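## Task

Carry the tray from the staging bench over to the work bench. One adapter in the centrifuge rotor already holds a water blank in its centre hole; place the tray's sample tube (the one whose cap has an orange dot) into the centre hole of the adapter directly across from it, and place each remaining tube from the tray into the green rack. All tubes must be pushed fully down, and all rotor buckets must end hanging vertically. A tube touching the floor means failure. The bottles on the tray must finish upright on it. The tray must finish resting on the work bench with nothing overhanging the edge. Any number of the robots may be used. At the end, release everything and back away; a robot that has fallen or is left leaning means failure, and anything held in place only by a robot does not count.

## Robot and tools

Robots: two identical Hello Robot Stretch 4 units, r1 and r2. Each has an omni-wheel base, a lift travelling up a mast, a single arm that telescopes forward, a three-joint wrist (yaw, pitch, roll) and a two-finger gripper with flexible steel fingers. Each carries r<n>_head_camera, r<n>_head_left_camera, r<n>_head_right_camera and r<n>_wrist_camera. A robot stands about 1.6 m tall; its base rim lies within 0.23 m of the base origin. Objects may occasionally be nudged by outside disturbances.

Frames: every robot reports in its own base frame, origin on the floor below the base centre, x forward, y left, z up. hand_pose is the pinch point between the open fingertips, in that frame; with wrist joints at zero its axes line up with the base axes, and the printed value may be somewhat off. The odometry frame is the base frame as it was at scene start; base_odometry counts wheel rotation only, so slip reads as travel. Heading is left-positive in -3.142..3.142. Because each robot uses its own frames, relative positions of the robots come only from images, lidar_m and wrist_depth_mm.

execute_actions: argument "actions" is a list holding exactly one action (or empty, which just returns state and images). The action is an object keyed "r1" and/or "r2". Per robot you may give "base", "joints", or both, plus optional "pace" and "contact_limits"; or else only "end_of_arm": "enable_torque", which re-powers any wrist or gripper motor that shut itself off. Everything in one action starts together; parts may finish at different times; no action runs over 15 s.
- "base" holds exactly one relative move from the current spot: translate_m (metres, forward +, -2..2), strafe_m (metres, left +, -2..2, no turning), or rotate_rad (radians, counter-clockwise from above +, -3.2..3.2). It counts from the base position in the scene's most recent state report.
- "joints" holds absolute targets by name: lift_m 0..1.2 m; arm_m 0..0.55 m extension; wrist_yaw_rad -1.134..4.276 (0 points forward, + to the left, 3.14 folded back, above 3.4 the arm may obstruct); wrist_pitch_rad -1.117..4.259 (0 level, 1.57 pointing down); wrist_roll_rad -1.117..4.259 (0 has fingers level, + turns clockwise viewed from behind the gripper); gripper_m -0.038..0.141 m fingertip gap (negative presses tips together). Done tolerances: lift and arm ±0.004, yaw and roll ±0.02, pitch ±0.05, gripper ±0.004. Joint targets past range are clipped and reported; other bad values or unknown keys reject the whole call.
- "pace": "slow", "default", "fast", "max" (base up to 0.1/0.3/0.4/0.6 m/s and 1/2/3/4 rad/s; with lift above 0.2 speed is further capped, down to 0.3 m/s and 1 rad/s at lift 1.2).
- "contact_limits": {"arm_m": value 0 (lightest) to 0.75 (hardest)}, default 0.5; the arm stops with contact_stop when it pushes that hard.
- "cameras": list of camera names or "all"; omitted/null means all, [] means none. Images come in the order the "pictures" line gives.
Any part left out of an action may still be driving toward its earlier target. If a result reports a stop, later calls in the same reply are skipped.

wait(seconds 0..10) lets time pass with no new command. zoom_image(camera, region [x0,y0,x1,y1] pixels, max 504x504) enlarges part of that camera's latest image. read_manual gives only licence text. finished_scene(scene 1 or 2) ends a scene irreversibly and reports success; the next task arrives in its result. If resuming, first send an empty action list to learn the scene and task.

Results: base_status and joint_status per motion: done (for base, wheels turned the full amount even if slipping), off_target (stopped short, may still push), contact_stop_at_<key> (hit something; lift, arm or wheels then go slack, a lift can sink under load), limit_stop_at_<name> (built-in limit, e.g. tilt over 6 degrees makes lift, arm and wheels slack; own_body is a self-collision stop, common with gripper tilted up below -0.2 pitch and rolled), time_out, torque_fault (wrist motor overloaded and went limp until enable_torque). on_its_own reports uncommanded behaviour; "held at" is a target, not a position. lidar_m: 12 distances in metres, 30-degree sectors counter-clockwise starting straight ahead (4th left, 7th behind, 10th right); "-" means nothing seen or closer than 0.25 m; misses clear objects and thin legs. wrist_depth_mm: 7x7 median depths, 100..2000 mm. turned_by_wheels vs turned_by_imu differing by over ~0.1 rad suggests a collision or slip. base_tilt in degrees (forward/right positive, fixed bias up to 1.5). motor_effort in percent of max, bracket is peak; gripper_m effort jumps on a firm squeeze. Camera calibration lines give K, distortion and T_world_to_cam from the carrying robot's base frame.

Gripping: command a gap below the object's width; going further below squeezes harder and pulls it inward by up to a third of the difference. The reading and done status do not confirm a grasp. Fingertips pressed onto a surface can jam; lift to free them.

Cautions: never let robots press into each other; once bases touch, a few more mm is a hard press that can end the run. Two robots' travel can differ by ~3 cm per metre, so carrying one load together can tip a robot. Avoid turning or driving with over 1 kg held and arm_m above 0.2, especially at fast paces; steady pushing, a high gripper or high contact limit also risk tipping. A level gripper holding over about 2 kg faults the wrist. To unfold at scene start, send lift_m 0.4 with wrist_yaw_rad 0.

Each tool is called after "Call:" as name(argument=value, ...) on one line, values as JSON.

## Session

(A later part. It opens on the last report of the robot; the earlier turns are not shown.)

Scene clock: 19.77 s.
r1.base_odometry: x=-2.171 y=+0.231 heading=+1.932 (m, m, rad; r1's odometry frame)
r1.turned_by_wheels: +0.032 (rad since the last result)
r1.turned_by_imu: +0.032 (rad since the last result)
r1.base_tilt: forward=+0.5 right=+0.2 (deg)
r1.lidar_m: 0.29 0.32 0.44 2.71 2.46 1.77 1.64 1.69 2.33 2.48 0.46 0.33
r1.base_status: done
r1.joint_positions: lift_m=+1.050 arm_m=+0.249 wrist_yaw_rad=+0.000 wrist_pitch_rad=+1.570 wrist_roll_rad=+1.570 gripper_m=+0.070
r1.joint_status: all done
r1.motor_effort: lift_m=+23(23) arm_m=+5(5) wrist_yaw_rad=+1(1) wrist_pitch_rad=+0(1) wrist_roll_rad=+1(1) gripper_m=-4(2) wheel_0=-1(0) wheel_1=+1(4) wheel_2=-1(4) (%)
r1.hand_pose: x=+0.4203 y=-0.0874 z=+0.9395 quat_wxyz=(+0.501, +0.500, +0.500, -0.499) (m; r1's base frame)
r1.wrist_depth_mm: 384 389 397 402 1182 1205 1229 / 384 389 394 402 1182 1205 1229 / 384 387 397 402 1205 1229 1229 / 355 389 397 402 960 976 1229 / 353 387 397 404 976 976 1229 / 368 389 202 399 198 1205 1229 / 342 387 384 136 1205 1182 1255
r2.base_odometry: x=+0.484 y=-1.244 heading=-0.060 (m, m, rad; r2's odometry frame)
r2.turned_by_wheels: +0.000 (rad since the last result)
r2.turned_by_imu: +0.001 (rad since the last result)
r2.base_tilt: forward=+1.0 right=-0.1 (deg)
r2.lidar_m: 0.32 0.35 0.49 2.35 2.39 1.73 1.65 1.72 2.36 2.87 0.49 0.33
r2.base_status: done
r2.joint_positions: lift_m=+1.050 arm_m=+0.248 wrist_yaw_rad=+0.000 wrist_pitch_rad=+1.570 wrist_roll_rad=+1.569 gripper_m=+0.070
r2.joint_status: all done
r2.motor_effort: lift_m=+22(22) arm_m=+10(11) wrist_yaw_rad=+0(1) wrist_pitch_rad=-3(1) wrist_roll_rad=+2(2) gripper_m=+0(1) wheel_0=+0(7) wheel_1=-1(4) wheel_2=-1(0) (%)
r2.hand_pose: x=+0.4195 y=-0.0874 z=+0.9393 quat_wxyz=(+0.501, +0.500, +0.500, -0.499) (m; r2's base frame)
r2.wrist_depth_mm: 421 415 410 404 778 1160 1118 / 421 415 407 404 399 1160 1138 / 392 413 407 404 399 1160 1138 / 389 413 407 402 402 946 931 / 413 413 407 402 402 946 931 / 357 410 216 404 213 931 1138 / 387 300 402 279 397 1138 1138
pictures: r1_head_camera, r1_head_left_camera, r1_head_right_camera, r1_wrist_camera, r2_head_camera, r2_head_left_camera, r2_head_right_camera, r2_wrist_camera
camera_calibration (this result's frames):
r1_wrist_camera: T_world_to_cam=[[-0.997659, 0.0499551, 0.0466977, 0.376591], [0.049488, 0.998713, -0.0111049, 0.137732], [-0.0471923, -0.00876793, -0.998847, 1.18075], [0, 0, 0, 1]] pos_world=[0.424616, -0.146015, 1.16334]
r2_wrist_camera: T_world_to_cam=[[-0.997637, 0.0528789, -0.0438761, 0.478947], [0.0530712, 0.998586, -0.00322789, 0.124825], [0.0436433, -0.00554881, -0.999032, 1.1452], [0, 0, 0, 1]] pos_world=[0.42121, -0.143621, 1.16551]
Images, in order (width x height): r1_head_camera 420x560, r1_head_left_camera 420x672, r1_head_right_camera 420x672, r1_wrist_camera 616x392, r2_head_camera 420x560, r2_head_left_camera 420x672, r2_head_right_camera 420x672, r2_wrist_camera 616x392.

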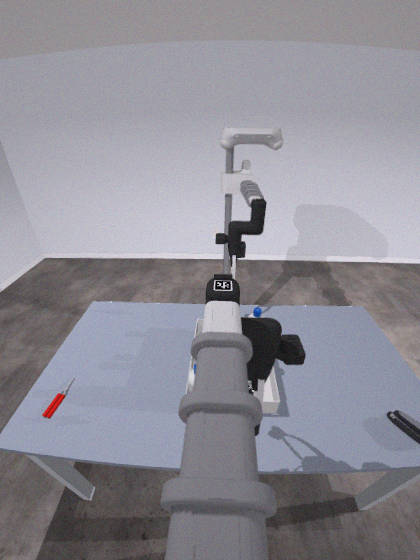

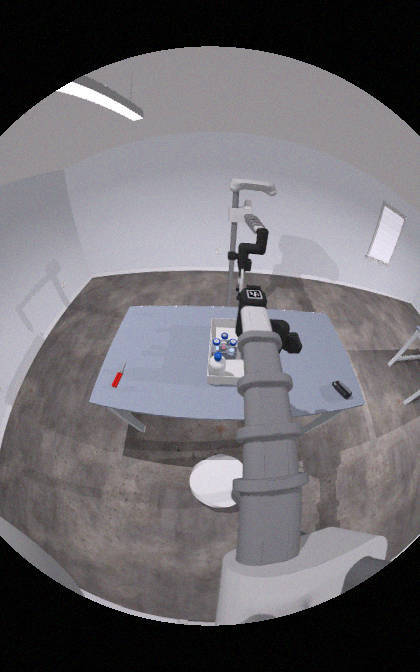

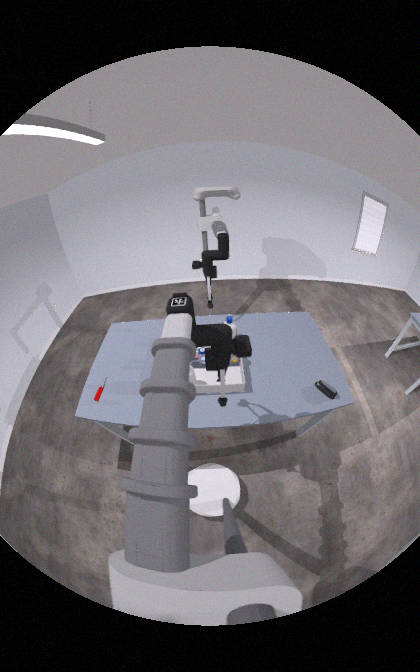

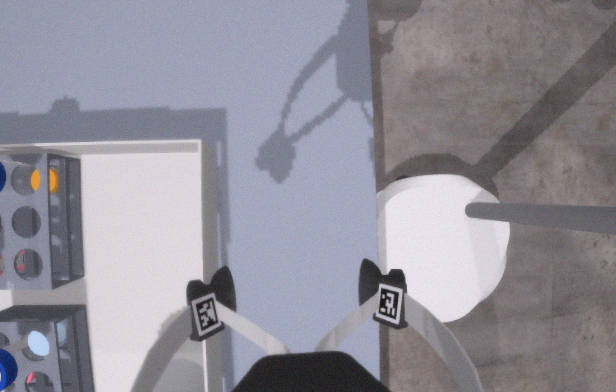

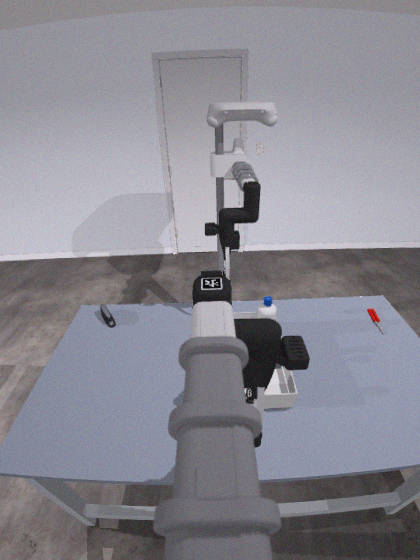

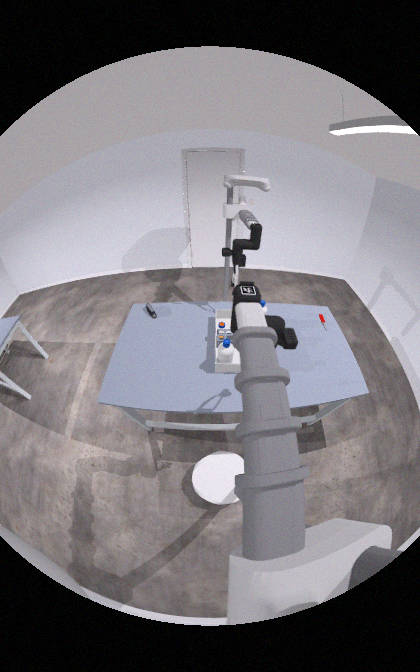

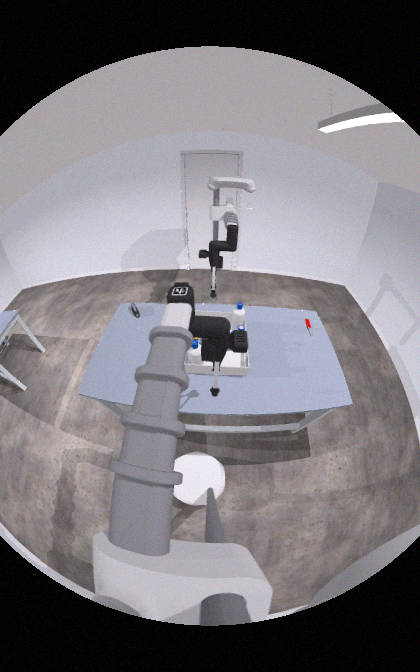

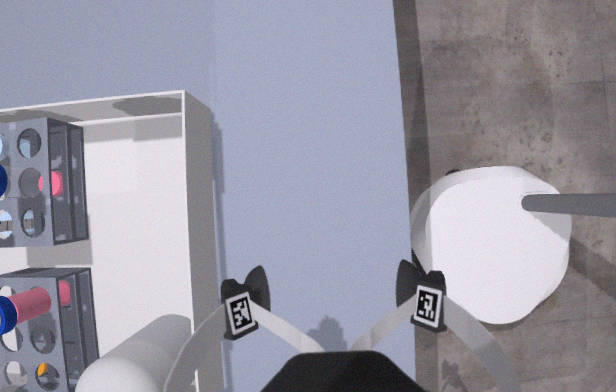

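Call:
execute_actions(actions=[{"r1": {"base": {"rotate_rad": 0.007}, "joints": {"lift_m": 1.0}}, "r2": {"base": {"rotate_rad": -0.008}, "joints": {"lift_m": 1.0}}}], cameras=[])

Call:
execute_actions(actions=[{"r1": {"base": {"translate_m": 0.05}, "joints": {"arm_m": 0.276}}, "r2": {"base": {"translate_m": 0.06}, "joints": {"arm_m": 0.308}}}], cameras=[])

Call:
execute_actions(actions=[{"r1": {"base": {"strafe_m": 0.035}}}], cameras=["r1_wrist_camera", "r2_wrist_camera"])

Scene clock: 23.57 s.
r1.base_odometry: x=-2.171 y=+0.231 heading=+1.939 (m, m, rad; r1's odometry frame)
r1.turned_by_wheels: +0.007 (rad since the last result)
r1.turned_by_imu: +0.008 (rad since the last result)
r1.base_tilt: forward=+0.4 right=+0.1 (deg)
r1.lidar_m: 0.30 0.33 0.46 2.72 2.45 1.75 1.65 1.71 2.32 2.52 0.46 0.32
r1.base_status: done
r1.joint_positions: lift_m=+1.000 arm_m=+0.249 wrist_yaw_rad=+0.000 wrist_pitch_rad=+1.570 wrist_roll_rad=+1.570 gripper_m=+0.070
r1.joint_status: all done
r1.motor_effort: lift_m=+18(22) arm_m=+5(5) wrist_yaw_rad=+1(1) wrist_pitch_rad=+0(2) wrist_roll_rad=+0(1) gripper_m=-2(5) wheel_0=-1(2) wheel_1=+0(2) wheel_2=+0(2) (%)
r1.hand_pose: x=+0.4203 y=-0.0874 z=+0.8900 quat_wxyz=(+0.501, +0.500, +0.500, -0.499) (m; r1's base frame)
r1.wrist_depth_mm: 338 342 347 351 1138 1160 1160 / 338 342 347 353 1138 1160 1182 / 320 334 347 349 1118 1138 1182 / 338 340 347 351 904 931 1160 / 336 338 345 349 917 931 1182 / 332 340 202 353 198 946 1182 / 329 336 342 136 1138 1182 1182
r2.base_odometry: x=+0.484 y=-1.244 heading=-0.068 (m, m, rad; r2's odometry frame)
r2.turned_by_wheels: -0.008 (rad since the last result)
r2.turned_by_imu: -0.006 (rad since the last result)
r2.base_tilt: forward=+1.0 right=-0.2 (deg)
r2.lidar_m: 0.31 0.34 0.47 2.37 2.38 1.74 1.65 1.70 2.33 2.86 0.48 0.34
r2.base_status: done
r2.joint_positions: lift_m=+1.000 arm_m=+0.248 wrist_yaw_rad=+0.000 wrist_pitch_rad=+1.570 wrist_roll_rad=+1.569 gripper_m=+0.070
r2.joint_status: all done
r2.motor_effort: lift_m=+13(21) arm_m=+10(9) wrist_yaw_rad=+0(0) wrist_pitch_rad=-3(1) wrist_roll_rad=+3(3) gripper_m=-2(3) wheel_0=+0(2) wheel_1=-1(4) wheel_2=-1(3) (%)
r2.hand_pose: x=+0.4195 y=-0.0874 z=+0.8901 quat_wxyz=(+0.501, +0.500, +0.500, -0.499) (m; r2's base frame)
r2.wrist_depth_mm: 370 364 359 351 351 1098 1078 / 370 353 359 355 351 1098 1078 / 366 362 359 353 351 1098 1098 / 366 362 357 353 349 878 891 / 364 362 359 353 349 878 878 / 359 364 216 351 347 878 991 / 362 307 357 253 347 1098 1078
pictures: none
No camera images: the call's "cameras" was empty. Leave "cameras" out to get every camera's image.

Scene clock: 24.83 s.
r1.base_odometry: x=-2.189 y=+0.277 heading=+1.939 (m, m, rad; r1's odometry frame)
r1.turned_by_wheels: +0.000 (rad since the last result)
r1.turned_by_imu: +0.000 (rad since the last result)
r1.base_tilt: forward=+0.4 right=+0.1 (deg)
r1.lidar_m: 0.25 0.27 0.37 2.74 2.52 1.79 1.69 1.76 2.43 2.49 0.39 0.26
r1.base_status: done
r1.joint_positions: lift_m=+1.000 arm_m=+0.275 wrist_yaw_rad=+0.000 wrist_pitch_rad=+1.570 wrist_roll_rad=+1.570 gripper_m=+0.070
r1.joint_status: all done
r1.motor_effort: lift_m=+18(18) arm_m=+5(5) wrist_yaw_rad=+0(1) wrist_pitch_rad=-1(0) wrist_roll_rad=+0(1) gripper_m=-2(5) wheel_0=-1(4) wheel_1=+0(5) wheel_2=+0(7) (%)
r1.hand_pose: x=+0.4463 y=-0.0874 z=+0.8900 quat_wxyz=(+0.501, +0.500, +0.500, -0.499) (m; r1's base frame)
r1.wrist_depth_mm: 336 343 347 353 355 1160 1182 / 338 340 349 353 357 1160 1182 / 277 324 343 351 357 1160 1160 / 277 338 343 351 357 931 1182 / 277 336 343 351 357 931 1160 / 296 338 202 351 198 931 1182 / 279 283 343 136 357 1160 1160
r2.base_odometry: x=+0.544 y=-1.248 heading=-0.068 (m, m, rad; r2's odometry frame)
r2.turned_by_wheels: +0.000 (rad since the last result)
r2.turned_by_imu: +0.000 (rad since the last result)
r2.base_tilt: forward=+1.0 right=-0.2 (deg)
r2.lidar_m: 0.26 0.29 0.39 2.36 2.49 1.79 1.71 1.79 2.42 2.85 0.40 0.29
r2.base_status: done
r2.joint_positions: lift_m=+1.000 arm_m=+0.306 wrist_yaw_rad=+0.000 wrist_pitch_rad=+1.570 wrist_roll_rad=+1.569 gripper_m=+0.070
r2.joint_status: all done
r2.motor_effort: lift_m=+13(12) arm_m=+9(9) wrist_yaw_rad=+1(1) wrist_pitch_rad=-3(2) wrist_roll_rad=+2(3) gripper_m=-2(1) wheel_0=+1(5) wheel_1=-1(4) wheel_2=+1(8) (%)
r2.hand_pose: x=+0.4775 y=-0.0874 z=+0.8901 quat_wxyz=(+0.501, +0.500, +0.500, -0.499) (m; r2's base frame)
r2.wrist_depth_mm: 368 362 359 353 349 345 1078 / 368 332 345 351 349 343 1078 / 297 330 355 353 349 343 1078 / 301 330 357 353 349 343 866 / 303 359 357 353 347 345 866 / 364 324 216 351 213 345 878 / 239 301 310 209 347 343 1078
pictures: none
No camera images: the call's "cameras" was empty. Leave "cameras" out to get every camera's image.

Scene clock: 25.80 s.
r1.base_odometry: x=-2.222 y=+0.265 heading=+1.939 (m, m, rad; r1's odometry frame)
r1.turned_by_wheels: +0.000 (rad since the last result)
r1.turned_by_imu: +0.000 (rad since the last result)
r1.base_tilt: forward=+0.3 right=+0.0 (deg)
r1.lidar_m: 0.25 0.28 0.40 2.70 2.50 1.83 1.70 1.74 2.41 2.53 0.39 0.27
r1.base_status: done
r1.joint_positions: lift_m=+1.000 arm_m=+0.275 wrist_yaw_rad=+0.000 wrist_pitch_rad=+1.570 wrist_roll_rad=+1.570 gripper_m=+0.070
r1.joint_status: not commanded
r1.motor_effort: lift_m=+18(18) arm_m=+5(5) wrist_yaw_rad=+3(1) wrist_pitch_rad=-1(1) wrist_roll_rad=+1(0) gripper_m=-3(4) wheel_0=+1(6) wheel_1=+0(6) wheel_2=-1(1) (%)
r1.hand_pose: x=+0.4463 y=-0.0874 z=+0.8900 quat_wxyz=(+0.501, +0.500, +0.500, -0.499) (m; r1's base frame)
r1.wrist_depth_mm: 336 342 345 353 359 1160 1160 / 278 340 347 353 357 1160 1160 / 277 340 345 351 357 1138 1182 / 277 340 347 351 355 931 1182 / 306 336 343 353 357 946 1182 / 287 334 203 353 198 946 1160 / 222 294 325 135 357 1160 1182
r2.base_odometry: x=+0.544 y=-1.248 heading=-0.068 (m, m, rad; r2's odometry frame)
r2.turned_by_wheels: +0.000 (rad since the last result)
r2.turned_by_imu: +0.000 (rad since the last result)
r2.base_tilt: forward=+0.9 right=-0.2 (deg)
r2.lidar_m: 0.26 0.27 0.39 2.37 2.49 1.79 1.71 1.77 2.41 2.87 0.40 0.28
r2.base_status: not commanded
r2.joint_positions: lift_m=+1.000 arm_m=+0.306 wrist_yaw_rad=+0.000 wrist_pitch_rad=+1.570 wrist_roll_rad=+1.569 gripper_m=+0.070
r2.joint_status: not commanded
r2.motor_effort: lift_m=+13(13) arm_m=+9(9) wrist_yaw_rad=+0(1) wrist_pitch_rad=-1(3) wrist_roll_rad=+2(2) gripper_m=+2(1) wheel_0=+2(1) wheel_1=-1(1) wheel_2=+1(1) (%)
r2.hand_pose: x=+0.4775 y=-0.0874 z=+0.8901 quat_wxyz=(+0.501, +0.500, +0.500, -0.499) (m; r2's base frame)
r2.wrist_depth_mm: 370 366 357 357 349 343 1078 / 368 332 343 351 349 345 1078 / 297 334 355 353 349 345 1078 / 303 330 357 351 349 343 878 / 304 359 357 351 349 345 891 / 368 324 216 353 345 343 866 / 239 301 307 209 347 342 1078
pictures: r1_wrist_camera, r2_wrist_camera
camera_calibration (this result's frames):
r1_wrist_camera: T_world_to_cam=[[-0.997654, 0.0500219, 0.0467442, 0.404821], [0.0495545, 0.99871, -0.0111072, 0.135867], [-0.0472395, -0.00876477, -0.998845, 1.13252], [0, 0, 0, 1]] pos_world=[0.450638, -0.146015, 1.1138]
r2_wrist_camera: T_world_to_cam=[[-0.997636, 0.0529698, -0.0437752, 0.534594], [0.0531618, 0.998581, -0.00323326, 0.121548], [0.0435419, -0.00555279, -0.999036, 1.09357], [0, 0, 0, 1]] pos_world=[0.479252, -0.143621, 1.11631]
Images, in order (width x height): r1_wrist_camera 616x392, r2_wrist_camera 616x392.

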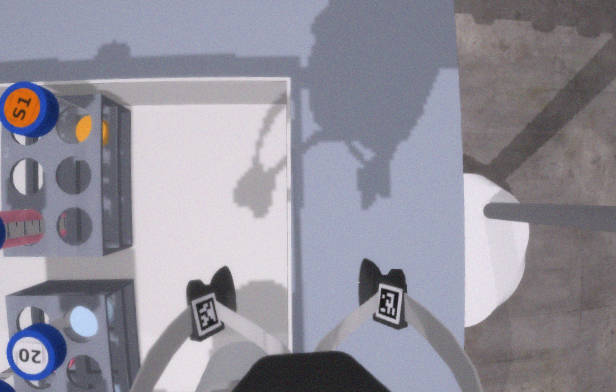

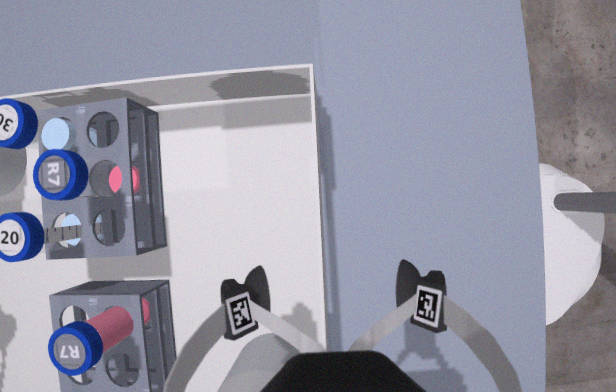

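Call:
zoom_image(camera="r1_wrist_camera", region=[200, 50, 420, 350])

Call:
zoom_image(camera="r2_wrist_camera", region=[220, 50, 440, 350])

Region (200, 50, 420, 350) of r1_wrist_camera's 616x392 image, scaled by 1.680; it fills the left 370 columns of this view, and the rest is white.

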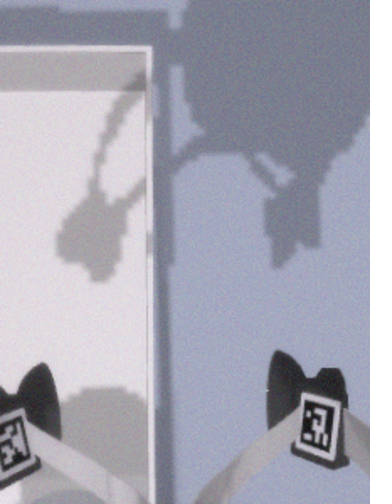

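Region (220, 50, 440, 350) of r2_wrist_camera's 616x392 image, scaled by 1.680; it fills the left 370 columns of this view, and the rest is white.

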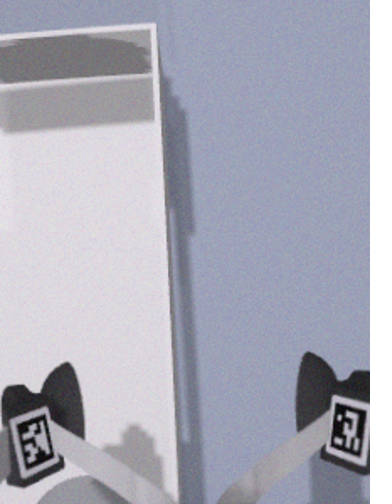

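Call:
execute_actions(actions=[{"r1": {"joints": {"arm_m": 0.281, "lift_m": 0.916}}, "r2": {"joints": {"arm_m": 0.312, "lift_m": 0.916}}}], cameras=["r1_wrist_camera", "r2_wrist_camera", "r1_head_right_camera", "r2_head_right_camera"])

Scene clock: 27.90 s.
r1.base_odometry: x=-2.222 y=+0.265 heading=+1.939 (m, m, rad; r1's odometry frame)
r1.turned_by_wheels: +0.000 (rad since the last result)
r1.turned_by_imu: +0.001 (rad since the last result)
r1.base_tilt: forward=+0.4 right=+0.1 (deg)
r1.lidar_m: 0.25 0.27 0.37 2.70 2.50 1.82 1.70 1.75 2.40 2.53 0.38 0.26
r1.base_status: not commanded
r1.joint_positions: lift_m=+0.916 arm_m=+0.280 wrist_yaw_rad=+0.000 wrist_pitch_rad=+1.570 wrist_roll_rad=+1.570 gripper_m=+0.070
r1.joint_status: all done
r1.motor_effort: lift_m=+18(17) arm_m=+5(5) wrist_yaw_rad=+0(1) wrist_pitch_rad=+1(0) wrist_roll_rad=+1(1) gripper_m=-3(2) wheel_0=+1(1) wheel_1=+0(0) wheel_2=-1(1) (%)
r1.hand_pose: x=+0.4512 y=-0.0874 z=+0.8060 quat_wxyz=(+0.501, +0.500, +0.500, -0.499) (m; r1's base frame)
r1.wrist_depth_mm: 201 234 205 267 272 277 1078 / 220 255 259 268 272 276 1078 / 227 256 262 267 272 277 1078 / 226 256 262 267 273 277 1078 / 225 257 262 267 272 276 1078 / 245 257 203 265 197 277 1078 / 220 256 260 136 272 277 1060
r2.base_odometry: x=+0.544 y=-1.248 heading=-0.068 (m, m, rad; r2's odometry frame)
r2.turned_by_wheels: +0.000 (rad since the last result)
r2.turned_by_imu: +0.001 (rad since the last result)
r2.base_tilt: forward=+1.0 right=-0.1 (deg)
r2.lidar_m: 0.27 0.27 0.39 2.37 2.51 1.81 1.71 1.78 2.40 2.87 0.39 0.27
r2.base_status: not commanded
r2.joint_positions: lift_m=+0.916 arm_m=+0.310 wrist_yaw_rad=+0.000 wrist_pitch_rad=+1.570 wrist_roll_rad=+1.569 gripper_m=+0.070
r2.joint_status: all done
r2.motor_effort: lift_m=+13(12) arm_m=+9(8) wrist_yaw_rad=+0(0) wrist_pitch_rad=+0(1) wrist_roll_rad=+3(2) gripper_m=-3(0) wheel_0=+2(1) wheel_1=-1(1) wheel_2=+1(1) (%)
r2.hand_pose: x=+0.4815 y=-0.0874 z=+0.8061 quat_wxyz=(+0.501, +0.500, +0.500, -0.499) (m; r2's base frame)
r2.wrist_depth_mm: 213 223 220 242 266 262 259 / 229 271 270 267 265 263 259 / 247 273 270 268 265 262 259 / 217 273 270 268 266 260 260 / 243 274 271 268 265 262 258 / 263 273 216 267 265 259 259 / 215 271 270 208 264 260 258
pictures: r1_head_right_camera, r1_wrist_camera, r2_head_right_camera, r2_wrist_camera
camera_calibration (this result's frames):
r1_wrist_camera: T_world_to_cam=[[-0.997653, 0.0500291, 0.0467513, 0.413701], [0.0495615, 0.998709, -0.0111076, 0.134684], [-0.0472467, -0.00876443, -0.998845, 1.04884], [0, 0, 0, 1]] pos_world=[0.45561, -0.146015, 1.02979]
r2_wrist_camera: T_world_to_cam=[[-0.997636, 0.0529747, -0.0437697, 0.534861], [0.0531667, 0.99858, -0.00323356, 0.121064], [0.0435362, -0.005553, -0.999036, 1.00947], [0, 0, 0, 1]] pos_world=[0.483212, -0.143621, 1.0323]
Images, in order (width x height): r1_head_right_camera 420x672, r1_wrist_camera 616x392, r2_head_right_camera 420x672, r2_wrist_camera 616x392.

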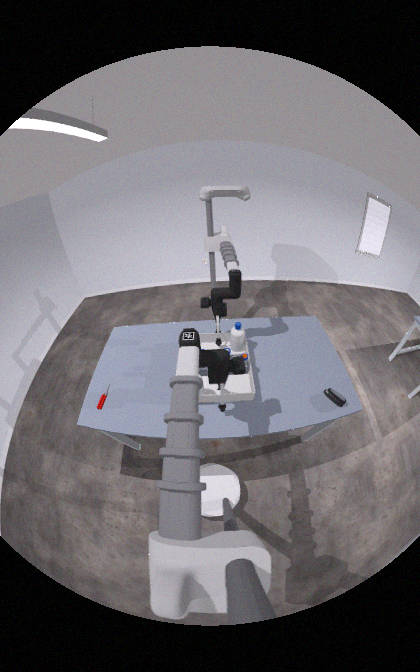

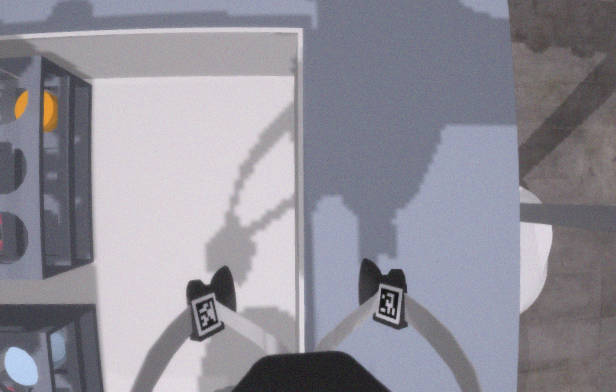

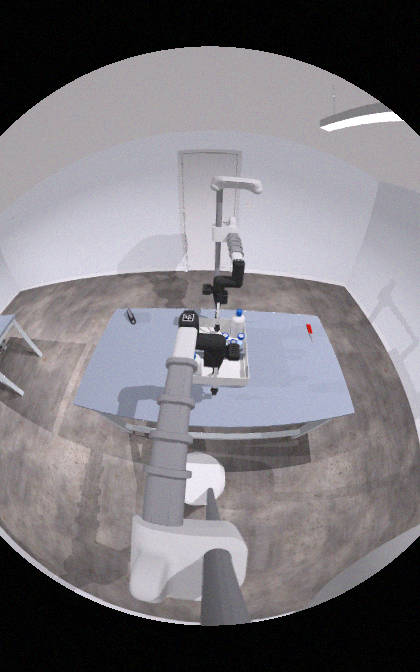

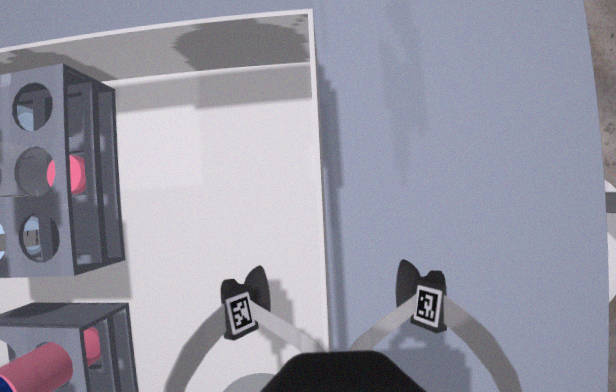

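Call:
execute_actions(actions=[{"r1": {"joints": {"wrist_roll_rad": 1.605, "gripper_m": 0.02}}, "r2": {"joints": {"arm_m": 0.317, "gripper_m": 0.02}}}], cameras=["r1_wrist_camera", "r2_wrist_camera"])

Scene clock: 29.50 s.
r1.base_odometry: x=-2.222 y=+0.265 heading=+1.939 (m, m, rad; r1's odometry frame)
r1.turned_by_wheels: +0.000 (rad since the last result)
r1.turned_by_imu: +0.001 (rad since the last result)
r1.base_tilt: forward=+0.4 right=+0.1 (deg)
r1.lidar_m: 0.25 0.29 0.39 2.69 2.49 1.82 1.69 1.74 2.42 2.53 0.38 0.27
r1.base_status: not commanded
r1.joint_positions: lift_m=+0.916 arm_m=+0.280 wrist_yaw_rad=+0.000 wrist_pitch_rad=+1.570 wrist_roll_rad=+1.605 gripper_m=+0.020
r1.joint_status: all done
r1.motor_effort: lift_m=+18(18) arm_m=+5(5) wrist_yaw_rad=+1(0) wrist_pitch_rad=+1(0) wrist_roll_rad=+1(4) gripper_m=-6(6) wheel_0=+1(1) wheel_1=+1(0) wheel_2=-1(1) (%)
r1.hand_pose: x=+0.4512 y=-0.0874 z=+0.8060 quat_wxyz=(+0.492, +0.509, +0.491, -0.508) (m; r1's base frame)
r1.wrist_depth_mm: 254 230 237 267 272 277 1098 / 223 255 260 268 272 276 1078 / 224 257 260 268 271 276 1078 / 228 257 262 268 272 276 1060 / 227 257 262 267 272 277 1098 / 251 257 196 213 189 277 1098 / 222 256 260 128 271 277 1098
r2.base_odometry: x=+0.544 y=-1.248 heading=-0.068 (m, m, rad; r2's odometry frame)
r2.turned_by_wheels: +0.000 (rad since the last result)
r2.turned_by_imu: +0.001 (rad since the last result)
r2.base_tilt: forward=+0.9 right=-0.1 (deg)
r2.lidar_m: 0.25 0.28 0.38 2.38 2.48 1.80 1.71 1.76 2.41 2.87 0.40 0.29
r2.base_status: not commanded
r2.joint_positions: lift_m=+0.916 arm_m=+0.315 wrist_yaw_rad=+0.000 wrist_pitch_rad=+1.570 wrist_roll_rad=+1.569 gripper_m=+0.020
r2.joint_status: all done
r2.motor_effort: lift_m=+12(12) arm_m=+9(9) wrist_yaw_rad=+0(1) wrist_pitch_rad=-1(1) wrist_roll_rad=+3(2) gripper_m=-6(5) wheel_0=+1(1) wheel_1=-1(1) wheel_2=+1(1) (%)
r2.hand_pose: x=+0.4865 y=-0.0874 z=+0.8061 quat_wxyz=(+0.501, +0.500, +0.500, -0.499) (m; r2's base frame)
r2.wrist_depth_mm: 213 222 218 224 266 262 258 / 228 270 270 268 265 262 258 / 220 272 270 268 266 262 257 / 243 273 270 268 266 260 259 / 216 273 270 266 265 262 259 / 262 273 270 208 190 260 259 / 214 270 266 211 264 259 259
pictures: r1_wrist_camera, r2_wrist_camera
camera_calibration (this result's frames):
r1_wrist_camera: T_world_to_cam=[[-0.9953, 0.0848095, 0.0467537, 0.415678], [0.0843807, 0.996372, -0.0110738, 0.118741], [-0.0475233, -0.00707661, -0.998845, 1.04912], [0, 0, 0, 1]] pos_world=[0.453562, -0.146139, 1.02979]
r2_wrist_camera: T_world_to_cam=[[-0.997636, 0.0529763, -0.0437689, 0.539835], [0.0531683, 0.99858, -0.0032336, 0.120798], [0.0435355, -0.00555307, -0.999036, 1.00926], [0, 0, 0, 1]] pos_world=[0.488197, -0.143621, 1.0323]
Images, in order (width x height): r1_wrist_camera 616x392, r2_wrist_camera 616x392.

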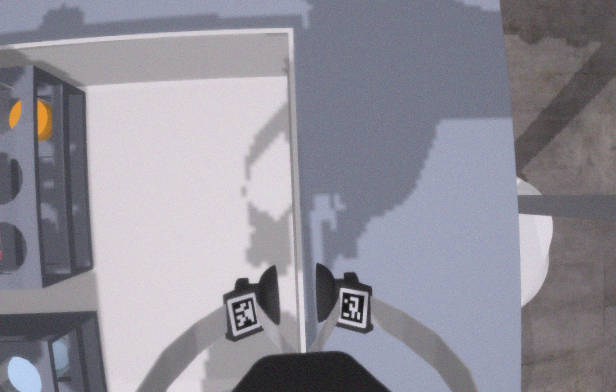

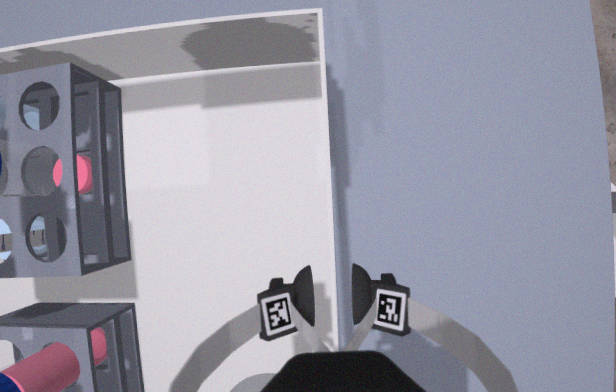

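Both are centred on the walls. Closing.

Call:
execute_actions(actions=[{"r1": {"joints": {"gripper_m": -0.036}}, "r2": {"joints": {"gripper_m": -0.036}}}], cameras=["r1_wrist_camera", "r2_wrist_camera"])

Scene clock: 30.87 s.
r1.base_odometry: x=-2.222 y=+0.265 heading=+1.939 (m, m, rad; r1's odometry frame)
r1.turned_by_wheels: +0.000 (rad since the last result)
r1.turned_by_imu: +0.000 (rad since the last result)
r1.base_tilt: forward=+0.5 right=+0.0 (deg)
r1.lidar_m: 0.25 0.27 0.39 2.70 2.51 1.82 1.68 1.75 2.39 2.53 0.39 0.28
r1.base_status: not commanded
r1.joint_positions: lift_m=+0.916 arm_m=+0.280 wrist_yaw_rad=+0.000 wrist_pitch_rad=+1.570 wrist_roll_rad=+1.605 gripper_m=-0.035
r1.joint_status: all done
r1.motor_effort: lift_m=+21(21) arm_m=+5(5) wrist_yaw_rad=-1(1) wrist_pitch_rad=+0(2) wrist_roll_rad=+1(1) gripper_m=-21(23) wheel_0=+1(1) wheel_1=+0(1) wheel_2=-1(1) (%)
r1.hand_pose: x=+0.4512 y=-0.0874 z=+0.8057 quat_wxyz=(+0.492, +0.509, +0.491, -0.508) (m; r1's base frame)
r1.wrist_depth_mm: 191 197 202 265 271 276 1078 / 220 246 251 265 270 274 1098 / 220 248 253 266 270 274 1098 / 238 249 255 266 271 274 1078 / 241 250 254 265 270 276 1098 / 245 251 185 197 180 276 1098 / 220 249 254 152 270 276 1098
r2.base_odometry: x=+0.544 y=-1.248 heading=-0.068 (m, m, rad; r2's odometry frame)
r2.turned_by_wheels: +0.000 (rad since the last result)
r2.turned_by_imu: +0.001 (rad since the last result)
r2.base_tilt: forward=+1.0 right=-0.2 (deg)
r2.lidar_m: 0.26 0.29 0.39 2.37 2.49 1.79 1.71 1.77 2.41 2.87 0.39 0.29
r2.base_status: not commanded
r2.joint_positions: lift_m=+0.916 arm_m=+0.315 wrist_yaw_rad=+0.000 wrist_pitch_rad=+1.570 wrist_roll_rad=+1.569 gripper_m=-0.035
r2.joint_status: all done
r2.motor_effort: lift_m=+15(16) arm_m=+9(9) wrist_yaw_rad=-1(0) wrist_pitch_rad=-4(2) wrist_roll_rad=+2(2) gripper_m=-17(18) wheel_0=+1(1) wheel_1=-1(1) wheel_2=+1(1) (%)
r2.hand_pose: x=+0.4864 y=-0.0874 z=+0.8059 quat_wxyz=(+0.500, +0.500, +0.500, -0.500) (m; r2's base frame)
r2.wrist_depth_mm: 212 216 211 224 264 259 256 / 233 266 265 263 264 259 256 / 239 267 265 262 265 259 257 / 210 267 264 262 264 259 257 / 215 266 264 260 264 260 257 / 264 266 263 197 180 259 256 / 206 262 262 179 263 153 257
pictures: r1_wrist_camera, r2_wrist_camera
camera_calibration (this result's frames):
r1_wrist_camera: T_world_to_cam=[[-0.995275, 0.0850474, 0.0468532, 0.415591], [0.0846177, 0.996352, -0.011082, 0.118638], [-0.0476247, -0.00706506, -0.99884, 1.04889], [0, 0, 0, 1]] pos_world=[0.453542, -0.14614, 1.02952]
r2_wrist_camera: T_world_to_cam=[[-0.997646, 0.0529761, -0.0435402, 0.539586], [0.0531674, 0.99858, -0.00324579, 0.120811], [0.0433065, -0.00555307, -0.999046, 1.00915], [0, 0, 0, 1]] pos_world=[0.488191, -0.143621, 1.03207]
Images, in order (width x height): r1_wrist_camera 616x392, r2_wrist_camera 616x392.

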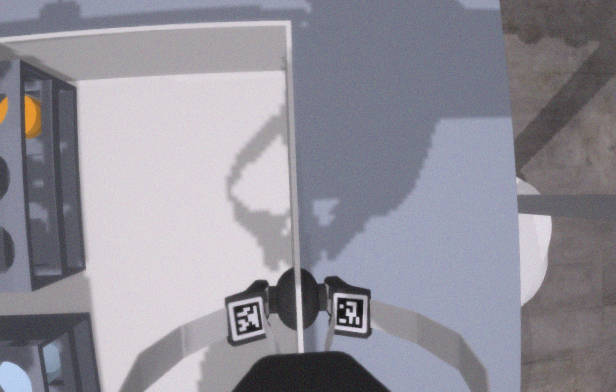

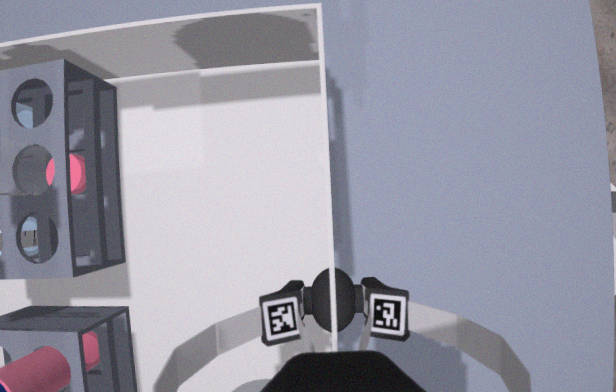

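Call:
execute_actions(actions=[{"r1": {"joints": {"lift_m": 0.94}, "pace": "slow"}, "r2": {"joints": {"lift_m": 0.94}, "pace": "slow"}}], cameras=["r1_wrist_camera", "r2_wrist_camera", "r1_head_right_camera", "r2_head_right_camera"])

Scene clock: 31.93 s.
r1.base_odometry: x=-2.222 y=+0.265 heading=+1.939 (m, m, rad; r1's odometry frame)
r1.turned_by_wheels: +0.000 (rad since the last result)
r1.turned_by_imu: +0.000 (rad since the last result)
r1.base_tilt: forward=+0.3 right=+0.1 (deg)
r1.lidar_m: 0.25 0.28 0.37 2.69 2.51 1.80 1.70 1.74 2.41 2.54 0.38 0.27
r1.base_status: not commanded
r1.joint_positions: lift_m=+0.939 arm_m=+0.280 wrist_yaw_rad=+0.000 wrist_pitch_rad=+1.570 wrist_roll_rad=+1.605 gripper_m=-0.035
r1.joint_status: all done
r1.motor_effort: lift_m=+28(29) arm_m=+5(5) wrist_yaw_rad=-2(3) wrist_pitch_rad=+0(0) wrist_roll_rad=+1(1) gripper_m=-20(21) wheel_0=+1(1) wheel_1=+1(1) wheel_2=-1(1) (%)
r1.hand_pose: x=+0.4512 y=-0.0874 z=+0.8292 quat_wxyz=(+0.492, +0.509, +0.491, -0.508) (m; r1's base frame)
r1.wrist_depth_mm: 191 198 201 290 294 298 1118 / 220 246 252 290 294 300 1118 / 220 249 253 290 294 300 1098 / 240 250 253 290 294 298 1098 / 241 251 253 290 294 300 1118 / 246 250 185 196 180 300 1078 / 219 249 254 153 293 300 1098
r2.base_odometry: x=+0.544 y=-1.248 heading=-0.068 (m, m, rad; r2's odometry frame)
r2.turned_by_wheels: +0.000 (rad since the last result)
r2.turned_by_imu: +0.000 (rad since the last result)
r2.base_tilt: forward=+1.0 right=-0.2 (deg)
r2.lidar_m: 0.27 0.30 0.39 2.38 2.49 1.80 1.71 1.77 2.42 2.86 0.39 0.28
r2.base_status: not commanded
r2.joint_positions: lift_m=+0.939 arm_m=+0.315 wrist_yaw_rad=+0.000 wrist_pitch_rad=+1.570 wrist_roll_rad=+1.569 gripper_m=-0.035
r2.joint_status: all done
r2.motor_effort: lift_m=+26(26) arm_m=+9(9) wrist_yaw_rad=+0(1) wrist_pitch_rad=-2(3) wrist_roll_rad=+3(3) gripper_m=-19(18) wheel_0=+1(1) wheel_1=-1(1) wheel_2=+1(1) (%)
r2.hand_pose: x=+0.4864 y=-0.0874 z=+0.8291 quat_wxyz=(+0.500, +0.500, +0.500, -0.500) (m; r2's base frame)
r2.wrist_depth_mm: 212 216 210 225 286 281 281 / 233 264 264 263 286 283 279 / 238 266 264 262 286 282 279 / 210 266 265 262 286 283 279 / 215 265 264 259 286 282 279 / 263 266 263 198 181 281 281 / 207 260 260 179 286 153 278
pictures: r1_head_right_camera, r1_wrist_camera, r2_head_right_camera, r2_wrist_camera
camera_calibration (this result's frames):
r1_wrist_camera: T_world_to_cam=[[-0.995275, 0.0850474, 0.0468531, 0.414493], [0.0846178, 0.996352, -0.011082, 0.118898], [-0.0476246, -0.00706506, -0.99884, 1.07234], [0, 0, 0, 1]] pos_world=[0.453543, -0.14614, 1.05299]
r2_wrist_camera: T_world_to_cam=[[-0.997646, 0.052976, -0.0435402, 0.540597], [0.0531672, 0.99858, -0.00324579, 0.120886], [0.0433065, -0.00555306, -0.999046, 1.03228], [0, 0, 0, 1]] pos_world=[0.488193, -0.143621, 1.05523]
Images, in order (width x height): r1_head_right_camera 420x672, r1_wrist_camera 616x392, r2_head_right_camera 420x672, r2_wrist_camera 616x392.

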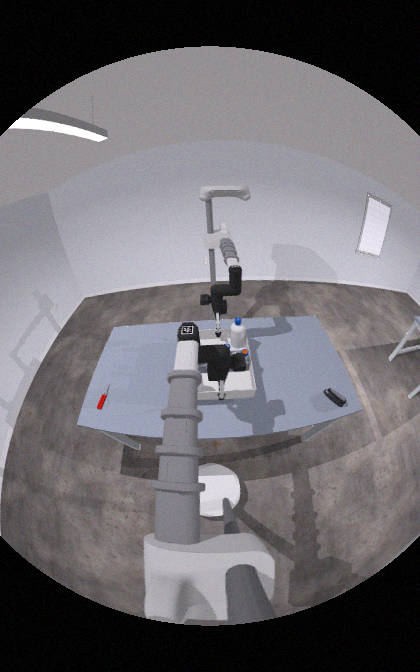

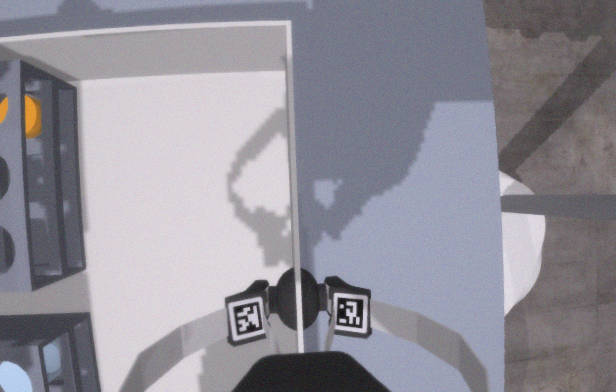

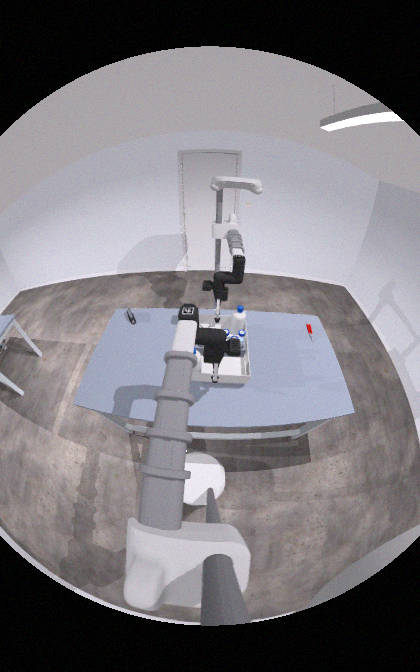

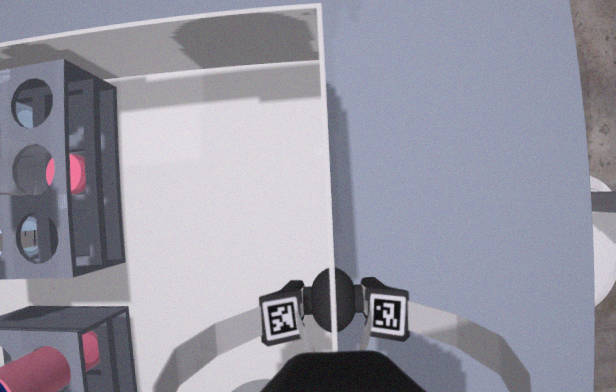

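Call:
execute_actions(actions=[{"r1": {"base": {"strafe_m": -0.5}, "joints": {"lift_m": 1.04}}, "r2": {"base": {"strafe_m": 0.5}, "joints": {"lift_m": 1.04}}}], cameras=["r1_wrist_camera", "r2_wrist_camera", "r1_head_right_camera", "r2_head_left_camera"])

Scene clock: 35.20 s.
r1.base_odometry: x=-1.755 y=+0.445 heading=+1.939 (m, m, rad; r1's odometry frame)
r1.turned_by_wheels: +0.000 (rad since the last result)
r1.turned_by_imu: +0.002 (rad since the last result)
r1.base_tilt: forward=+0.4 right=+0.1 (deg)
r1.lidar_m: 0.25 0.28 0.41 1.04 2.47 1.79 1.67 1.76 2.44 2.05 0.39 0.27
r1.base_status: done
r1.joint_positions: lift_m=+1.039 arm_m=+0.280 wrist_yaw_rad=+0.000 wrist_pitch_rad=+1.570 wrist_roll_rad=+1.605 gripper_m=-0.035
r1.joint_status: all done
r1.motor_effort: lift_m=+27(28) arm_m=+5(5) wrist_yaw_rad=+0(1) wrist_pitch_rad=+0(1) wrist_roll_rad=+0(0) gripper_m=-21(20) wheel_0=-1(8) wheel_1=+2(8) wheel_2=-1(1) (%)
r1.hand_pose: x=+0.4512 y=-0.0874 z=+0.9292 quat_wxyz=(+0.492, +0.509, +0.491, -0.508) (m; r1's base frame)
r1.wrist_depth_mm: 191 198 202 392 397 1205 1205 / 215 247 252 392 399 1182 1205 / 220 249 253 389 397 1182 1229 / 239 249 252 343 397 976 1182 / 241 249 254 392 397 976 1229 / 245 250 185 197 180 1182 1205 / 219 248 256 153 397 1205 1229
r2.base_odometry: x=+0.578 y=-0.749 heading=-0.068 (m, m, rad; r2's odometry frame)
r2.turned_by_wheels: +0.000 (rad since the last result)
r2.turned_by_imu: +0.000 (rad since the last result)
r2.base_tilt: forward=+0.9 right=-0.2 (deg)
r2.lidar_m: 0.25 0.28 1.91 1.88 2.49 1.81 1.71 1.76 2.41 1.14 0.39 0.27
r2.base_status: done
r2.joint_positions: lift_m=+1.039 arm_m=+0.315 wrist_yaw_rad=+0.000 wrist_pitch_rad=+1.570 wrist_roll_rad=+1.569 gripper_m=-0.035
r2.joint_status: all done
r2.motor_effort: lift_m=+25(26) arm_m=+9(9) wrist_yaw_rad=+1(1) wrist_pitch_rad=-2(2) wrist_roll_rad=+2(3) gripper_m=-20(19) wheel_0=+1(9) wheel_1=-1(9) wheel_2=+0(1) (%)
r2.hand_pose: x=+0.4864 y=-0.0874 z=+0.9291 quat_wxyz=(+0.500, +0.500, +0.500, -0.500) (m; r2's base frame)
r2.wrist_depth_mm: 212 216 211 225 387 382 1138 / 234 265 263 262 387 379 1138 / 213 268 265 262 384 379 1138 / 211 266 264 260 387 379 917 / 215 266 263 260 389 382 917 / 264 265 263 198 180 382 904 / 206 262 260 179 387 153 1118
pictures: r1_head_right_camera, r1_wrist_camera, r2_head_left_camera, r2_wrist_camera
camera_calibration (this result's frames):
r1_wrist_camera: T_world_to_cam=[[-0.995272, 0.0851109, 0.0467934, 0.409893], [0.084682, 0.996346, -0.0110769, 0.11997], [-0.0475652, -0.00706196, -0.998843, 1.17223], [0, 0, 0, 1]] pos_world=[0.453553, -0.14614, 1.15302]
r2_wrist_camera: T_world_to_cam=[[-0.997646, 0.0529764, -0.0435341, 0.544956], [0.0531676, 0.99858, -0.00324612, 0.12121], [0.0433003, -0.00555308, -0.999047, 1.1322], [0, 0, 0, 1]] pos_world=[0.488204, -0.143621, 1.15524]
Images, in order (width x height): r1_head_right_camera 420x672, r1_wrist_camera 616x392, r2_head_left_camera 420x672, r2_wrist_camera 616x392.

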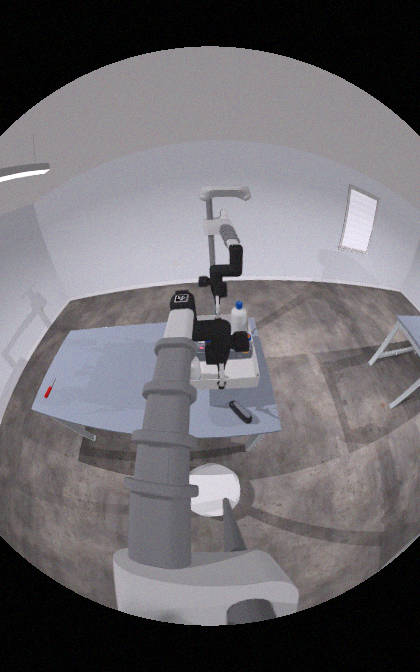

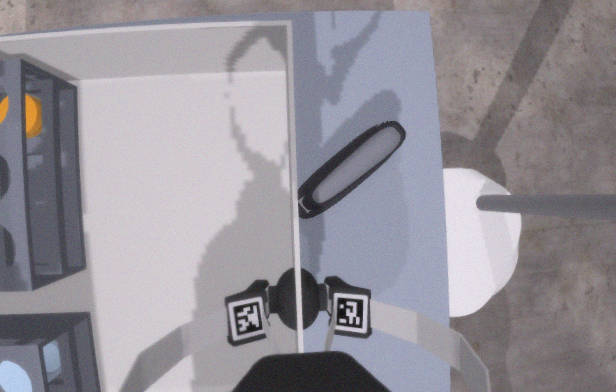

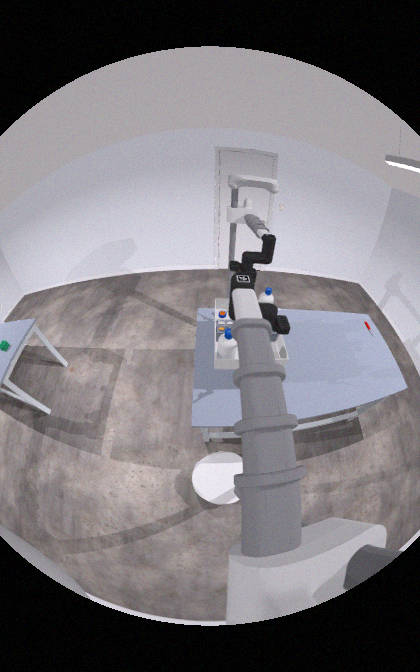

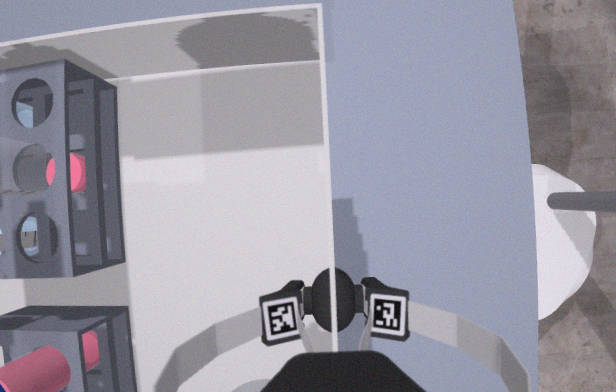

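Call:
execute_actions(actions=[{"r1": {"base": {"strafe_m": -1.3}}, "r2": {"base": {"strafe_m": 1.3}}}], cameras=["r1_wrist_camera", "r2_wrist_camera", "r1_head_right_camera", "r2_head_left_camera"])

Scene clock: 41.00 s.
r1.base_odometry: x=-0.542 y=+0.912 heading=+1.938 (m, m, rad; r1's odometry frame)
r1.turned_by_wheels: +0.000 (rad since the last result)
r1.turned_by_imu: +0.004 (rad since the last result)
r1.base_tilt: forward=+0.4 right=+0.1 (deg)
r1.lidar_m: 0.41 1.34 0.97 1.12 2.45 1.80 1.68 1.73 2.38 1.15 0.76 0.46
r1.base_status: done
r1.joint_positions: lift_m=+1.039 arm_m=+0.280 wrist_yaw_rad=-0.001 wrist_pitch_rad=+1.571 wrist_roll_rad=+1.605 gripper_m=-0.035
r1.joint_status: not commanded
r1.motor_effort: lift_m=+27(27) arm_m=+5(5) wrist_yaw_rad=+5(1) wrist_pitch_rad=-5(4) wrist_roll_rad=+0(0) gripper_m=-21(20) wheel_0=+0(9) wheel_1=+1(7) wheel_2=-2(2) (%)
r1.hand_pose: x=+0.4507 y=-0.0874 z=+0.9292 quat_wxyz=(+0.491, +0.509, +0.491, -0.509) (m; r1's base frame)
r1.wrist_depth_mm: 193 194 203 1160 1182 1182 1205 / 215 247 251 1160 1182 1205 1205 / 217 248 252 1182 1182 1182 1229 / 240 249 253 1160 991 976 1255 / 224 250 254 1160 960 991 1229 / 245 250 185 198 180 1205 1229 / 218 249 256 153 1182 1205 1205
r2.base_odometry: x=+0.666 y=+0.548 heading=-0.068 (m, m, rad; r2's odometry frame)
r2.turned_by_wheels: +0.000 (rad since the last result)
r2.turned_by_imu: +0.000 (rad since the last result)
r2.base_tilt: forward=+1.0 right=-0.1 (deg)
r2.lidar_m: 0.47 0.79 0.60 0.94 2.53 1.84 1.73 1.79 2.44 1.15 1.16 0.50
r2.base_status: done
r2.joint_positions: lift_m=+1.039 arm_m=+0.315 wrist_yaw_rad=+0.000 wrist_pitch_rad=+1.572 wrist_roll_rad=+1.570 gripper_m=-0.035
r2.joint_status: not commanded
r2.motor_effort: lift_m=+25(26) arm_m=+9(9) wrist_yaw_rad=+3(2) wrist_pitch_rad=-7(9) wrist_roll_rad=+3(3) gripper_m=-18(22) wheel_0=-1(9) wheel_1=-2(9) wheel_2=-1(2) (%)
r2.hand_pose: x=+0.4859 y=-0.0874 z=+0.9291 quat_wxyz=(+0.500, +0.499, +0.501, -0.500) (m; r2's base frame)
r2.wrist_depth_mm: 213 213 211 226 1138 1138 1138 / 213 265 265 263 1160 1138 1118 / 211 266 264 263 1138 1138 1118 / 208 265 264 260 1160 931 917 / 214 266 262 260 1160 917 917 / 262 266 263 198 182 917 1008 / 206 260 260 179 1160 153 1118
pictures: r1_head_right_camera, r1_wrist_camera, r2_head_left_camera, r2_wrist_camera
camera_calibration (this result's frames):
r1_wrist_camera: T_world_to_cam=[[-0.995121, 0.0860203, 0.0483189, 0.407983], [0.0855754, 0.996269, -0.0112068, 0.119724], [-0.0491026, -0.00701717, -0.998769, 1.17285], [0, 0, 0, 1]] pos_world=[0.453337, -0.146142, 1.15303]
r2_wrist_camera: T_world_to_cam=[[-0.997697, 0.0535157, -0.041681, 0.542735], [0.0537013, 0.998551, -0.00334492, 0.12107], [0.0414416, -0.00557554, -0.999125, 1.1332], [0, 0, 0, 1]] pos_world=[0.488022, -0.143622, 1.15523]
Images, in order (width x height): r1_head_right_camera 420x672, r1_wrist_camera 616x392, r2_head_left_camera 420x672, r2_wrist_camera 616x392.

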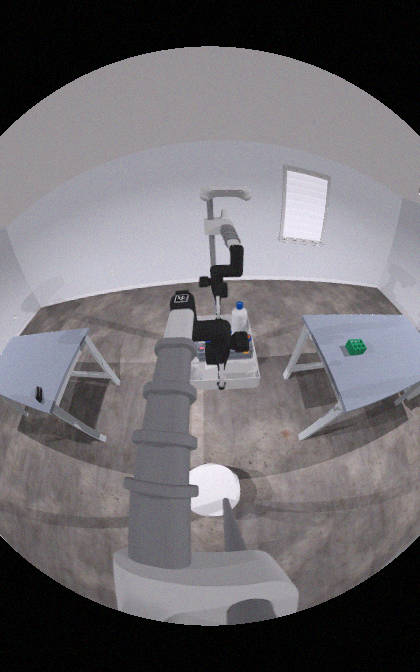

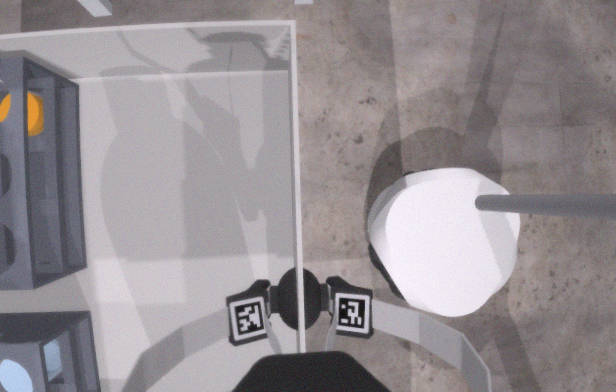

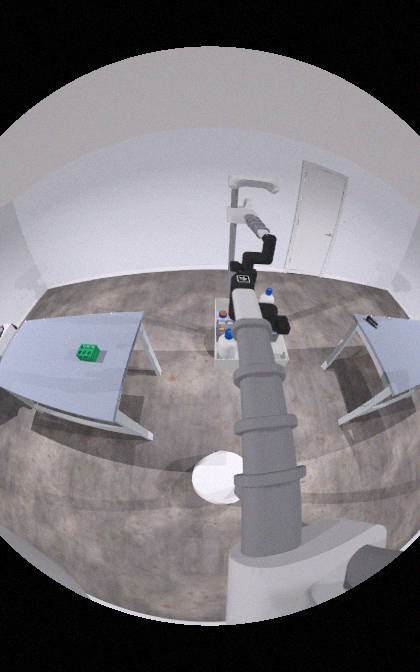

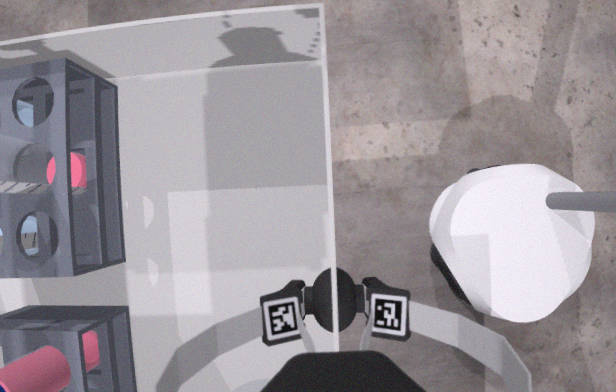

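Call:
zoom_image(camera="r2_head_left_camera", region=[0, 290, 220, 510])

Call:
zoom_image(camera="r1_head_right_camera", region=[200, 290, 420, 510])

Region (0, 290, 220, 510) of r2_head_left_camera's 420x672 image, scaled by 2.291, with more detail than that image has.

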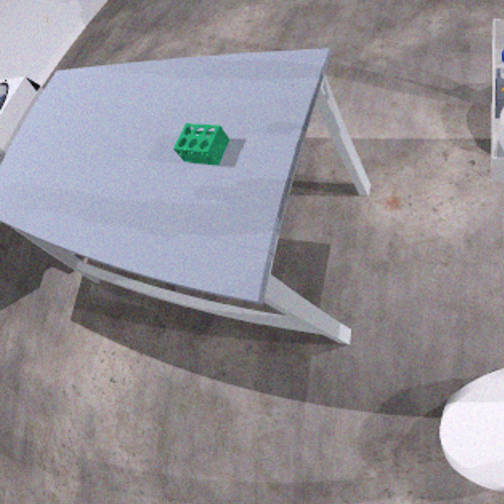

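Region (200, 290, 420, 510) of r1_head_right_camera's 420x672 image, scaled by 2.291, with more detail than that image has.

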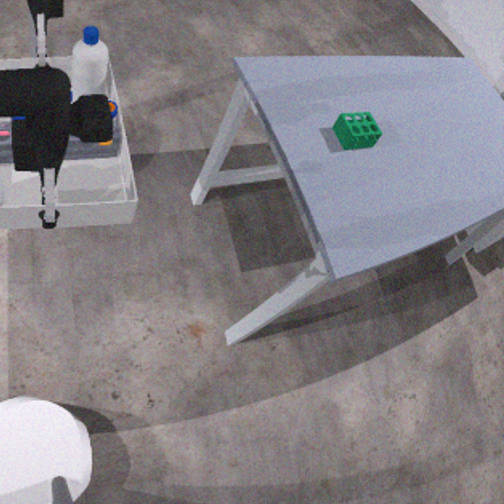

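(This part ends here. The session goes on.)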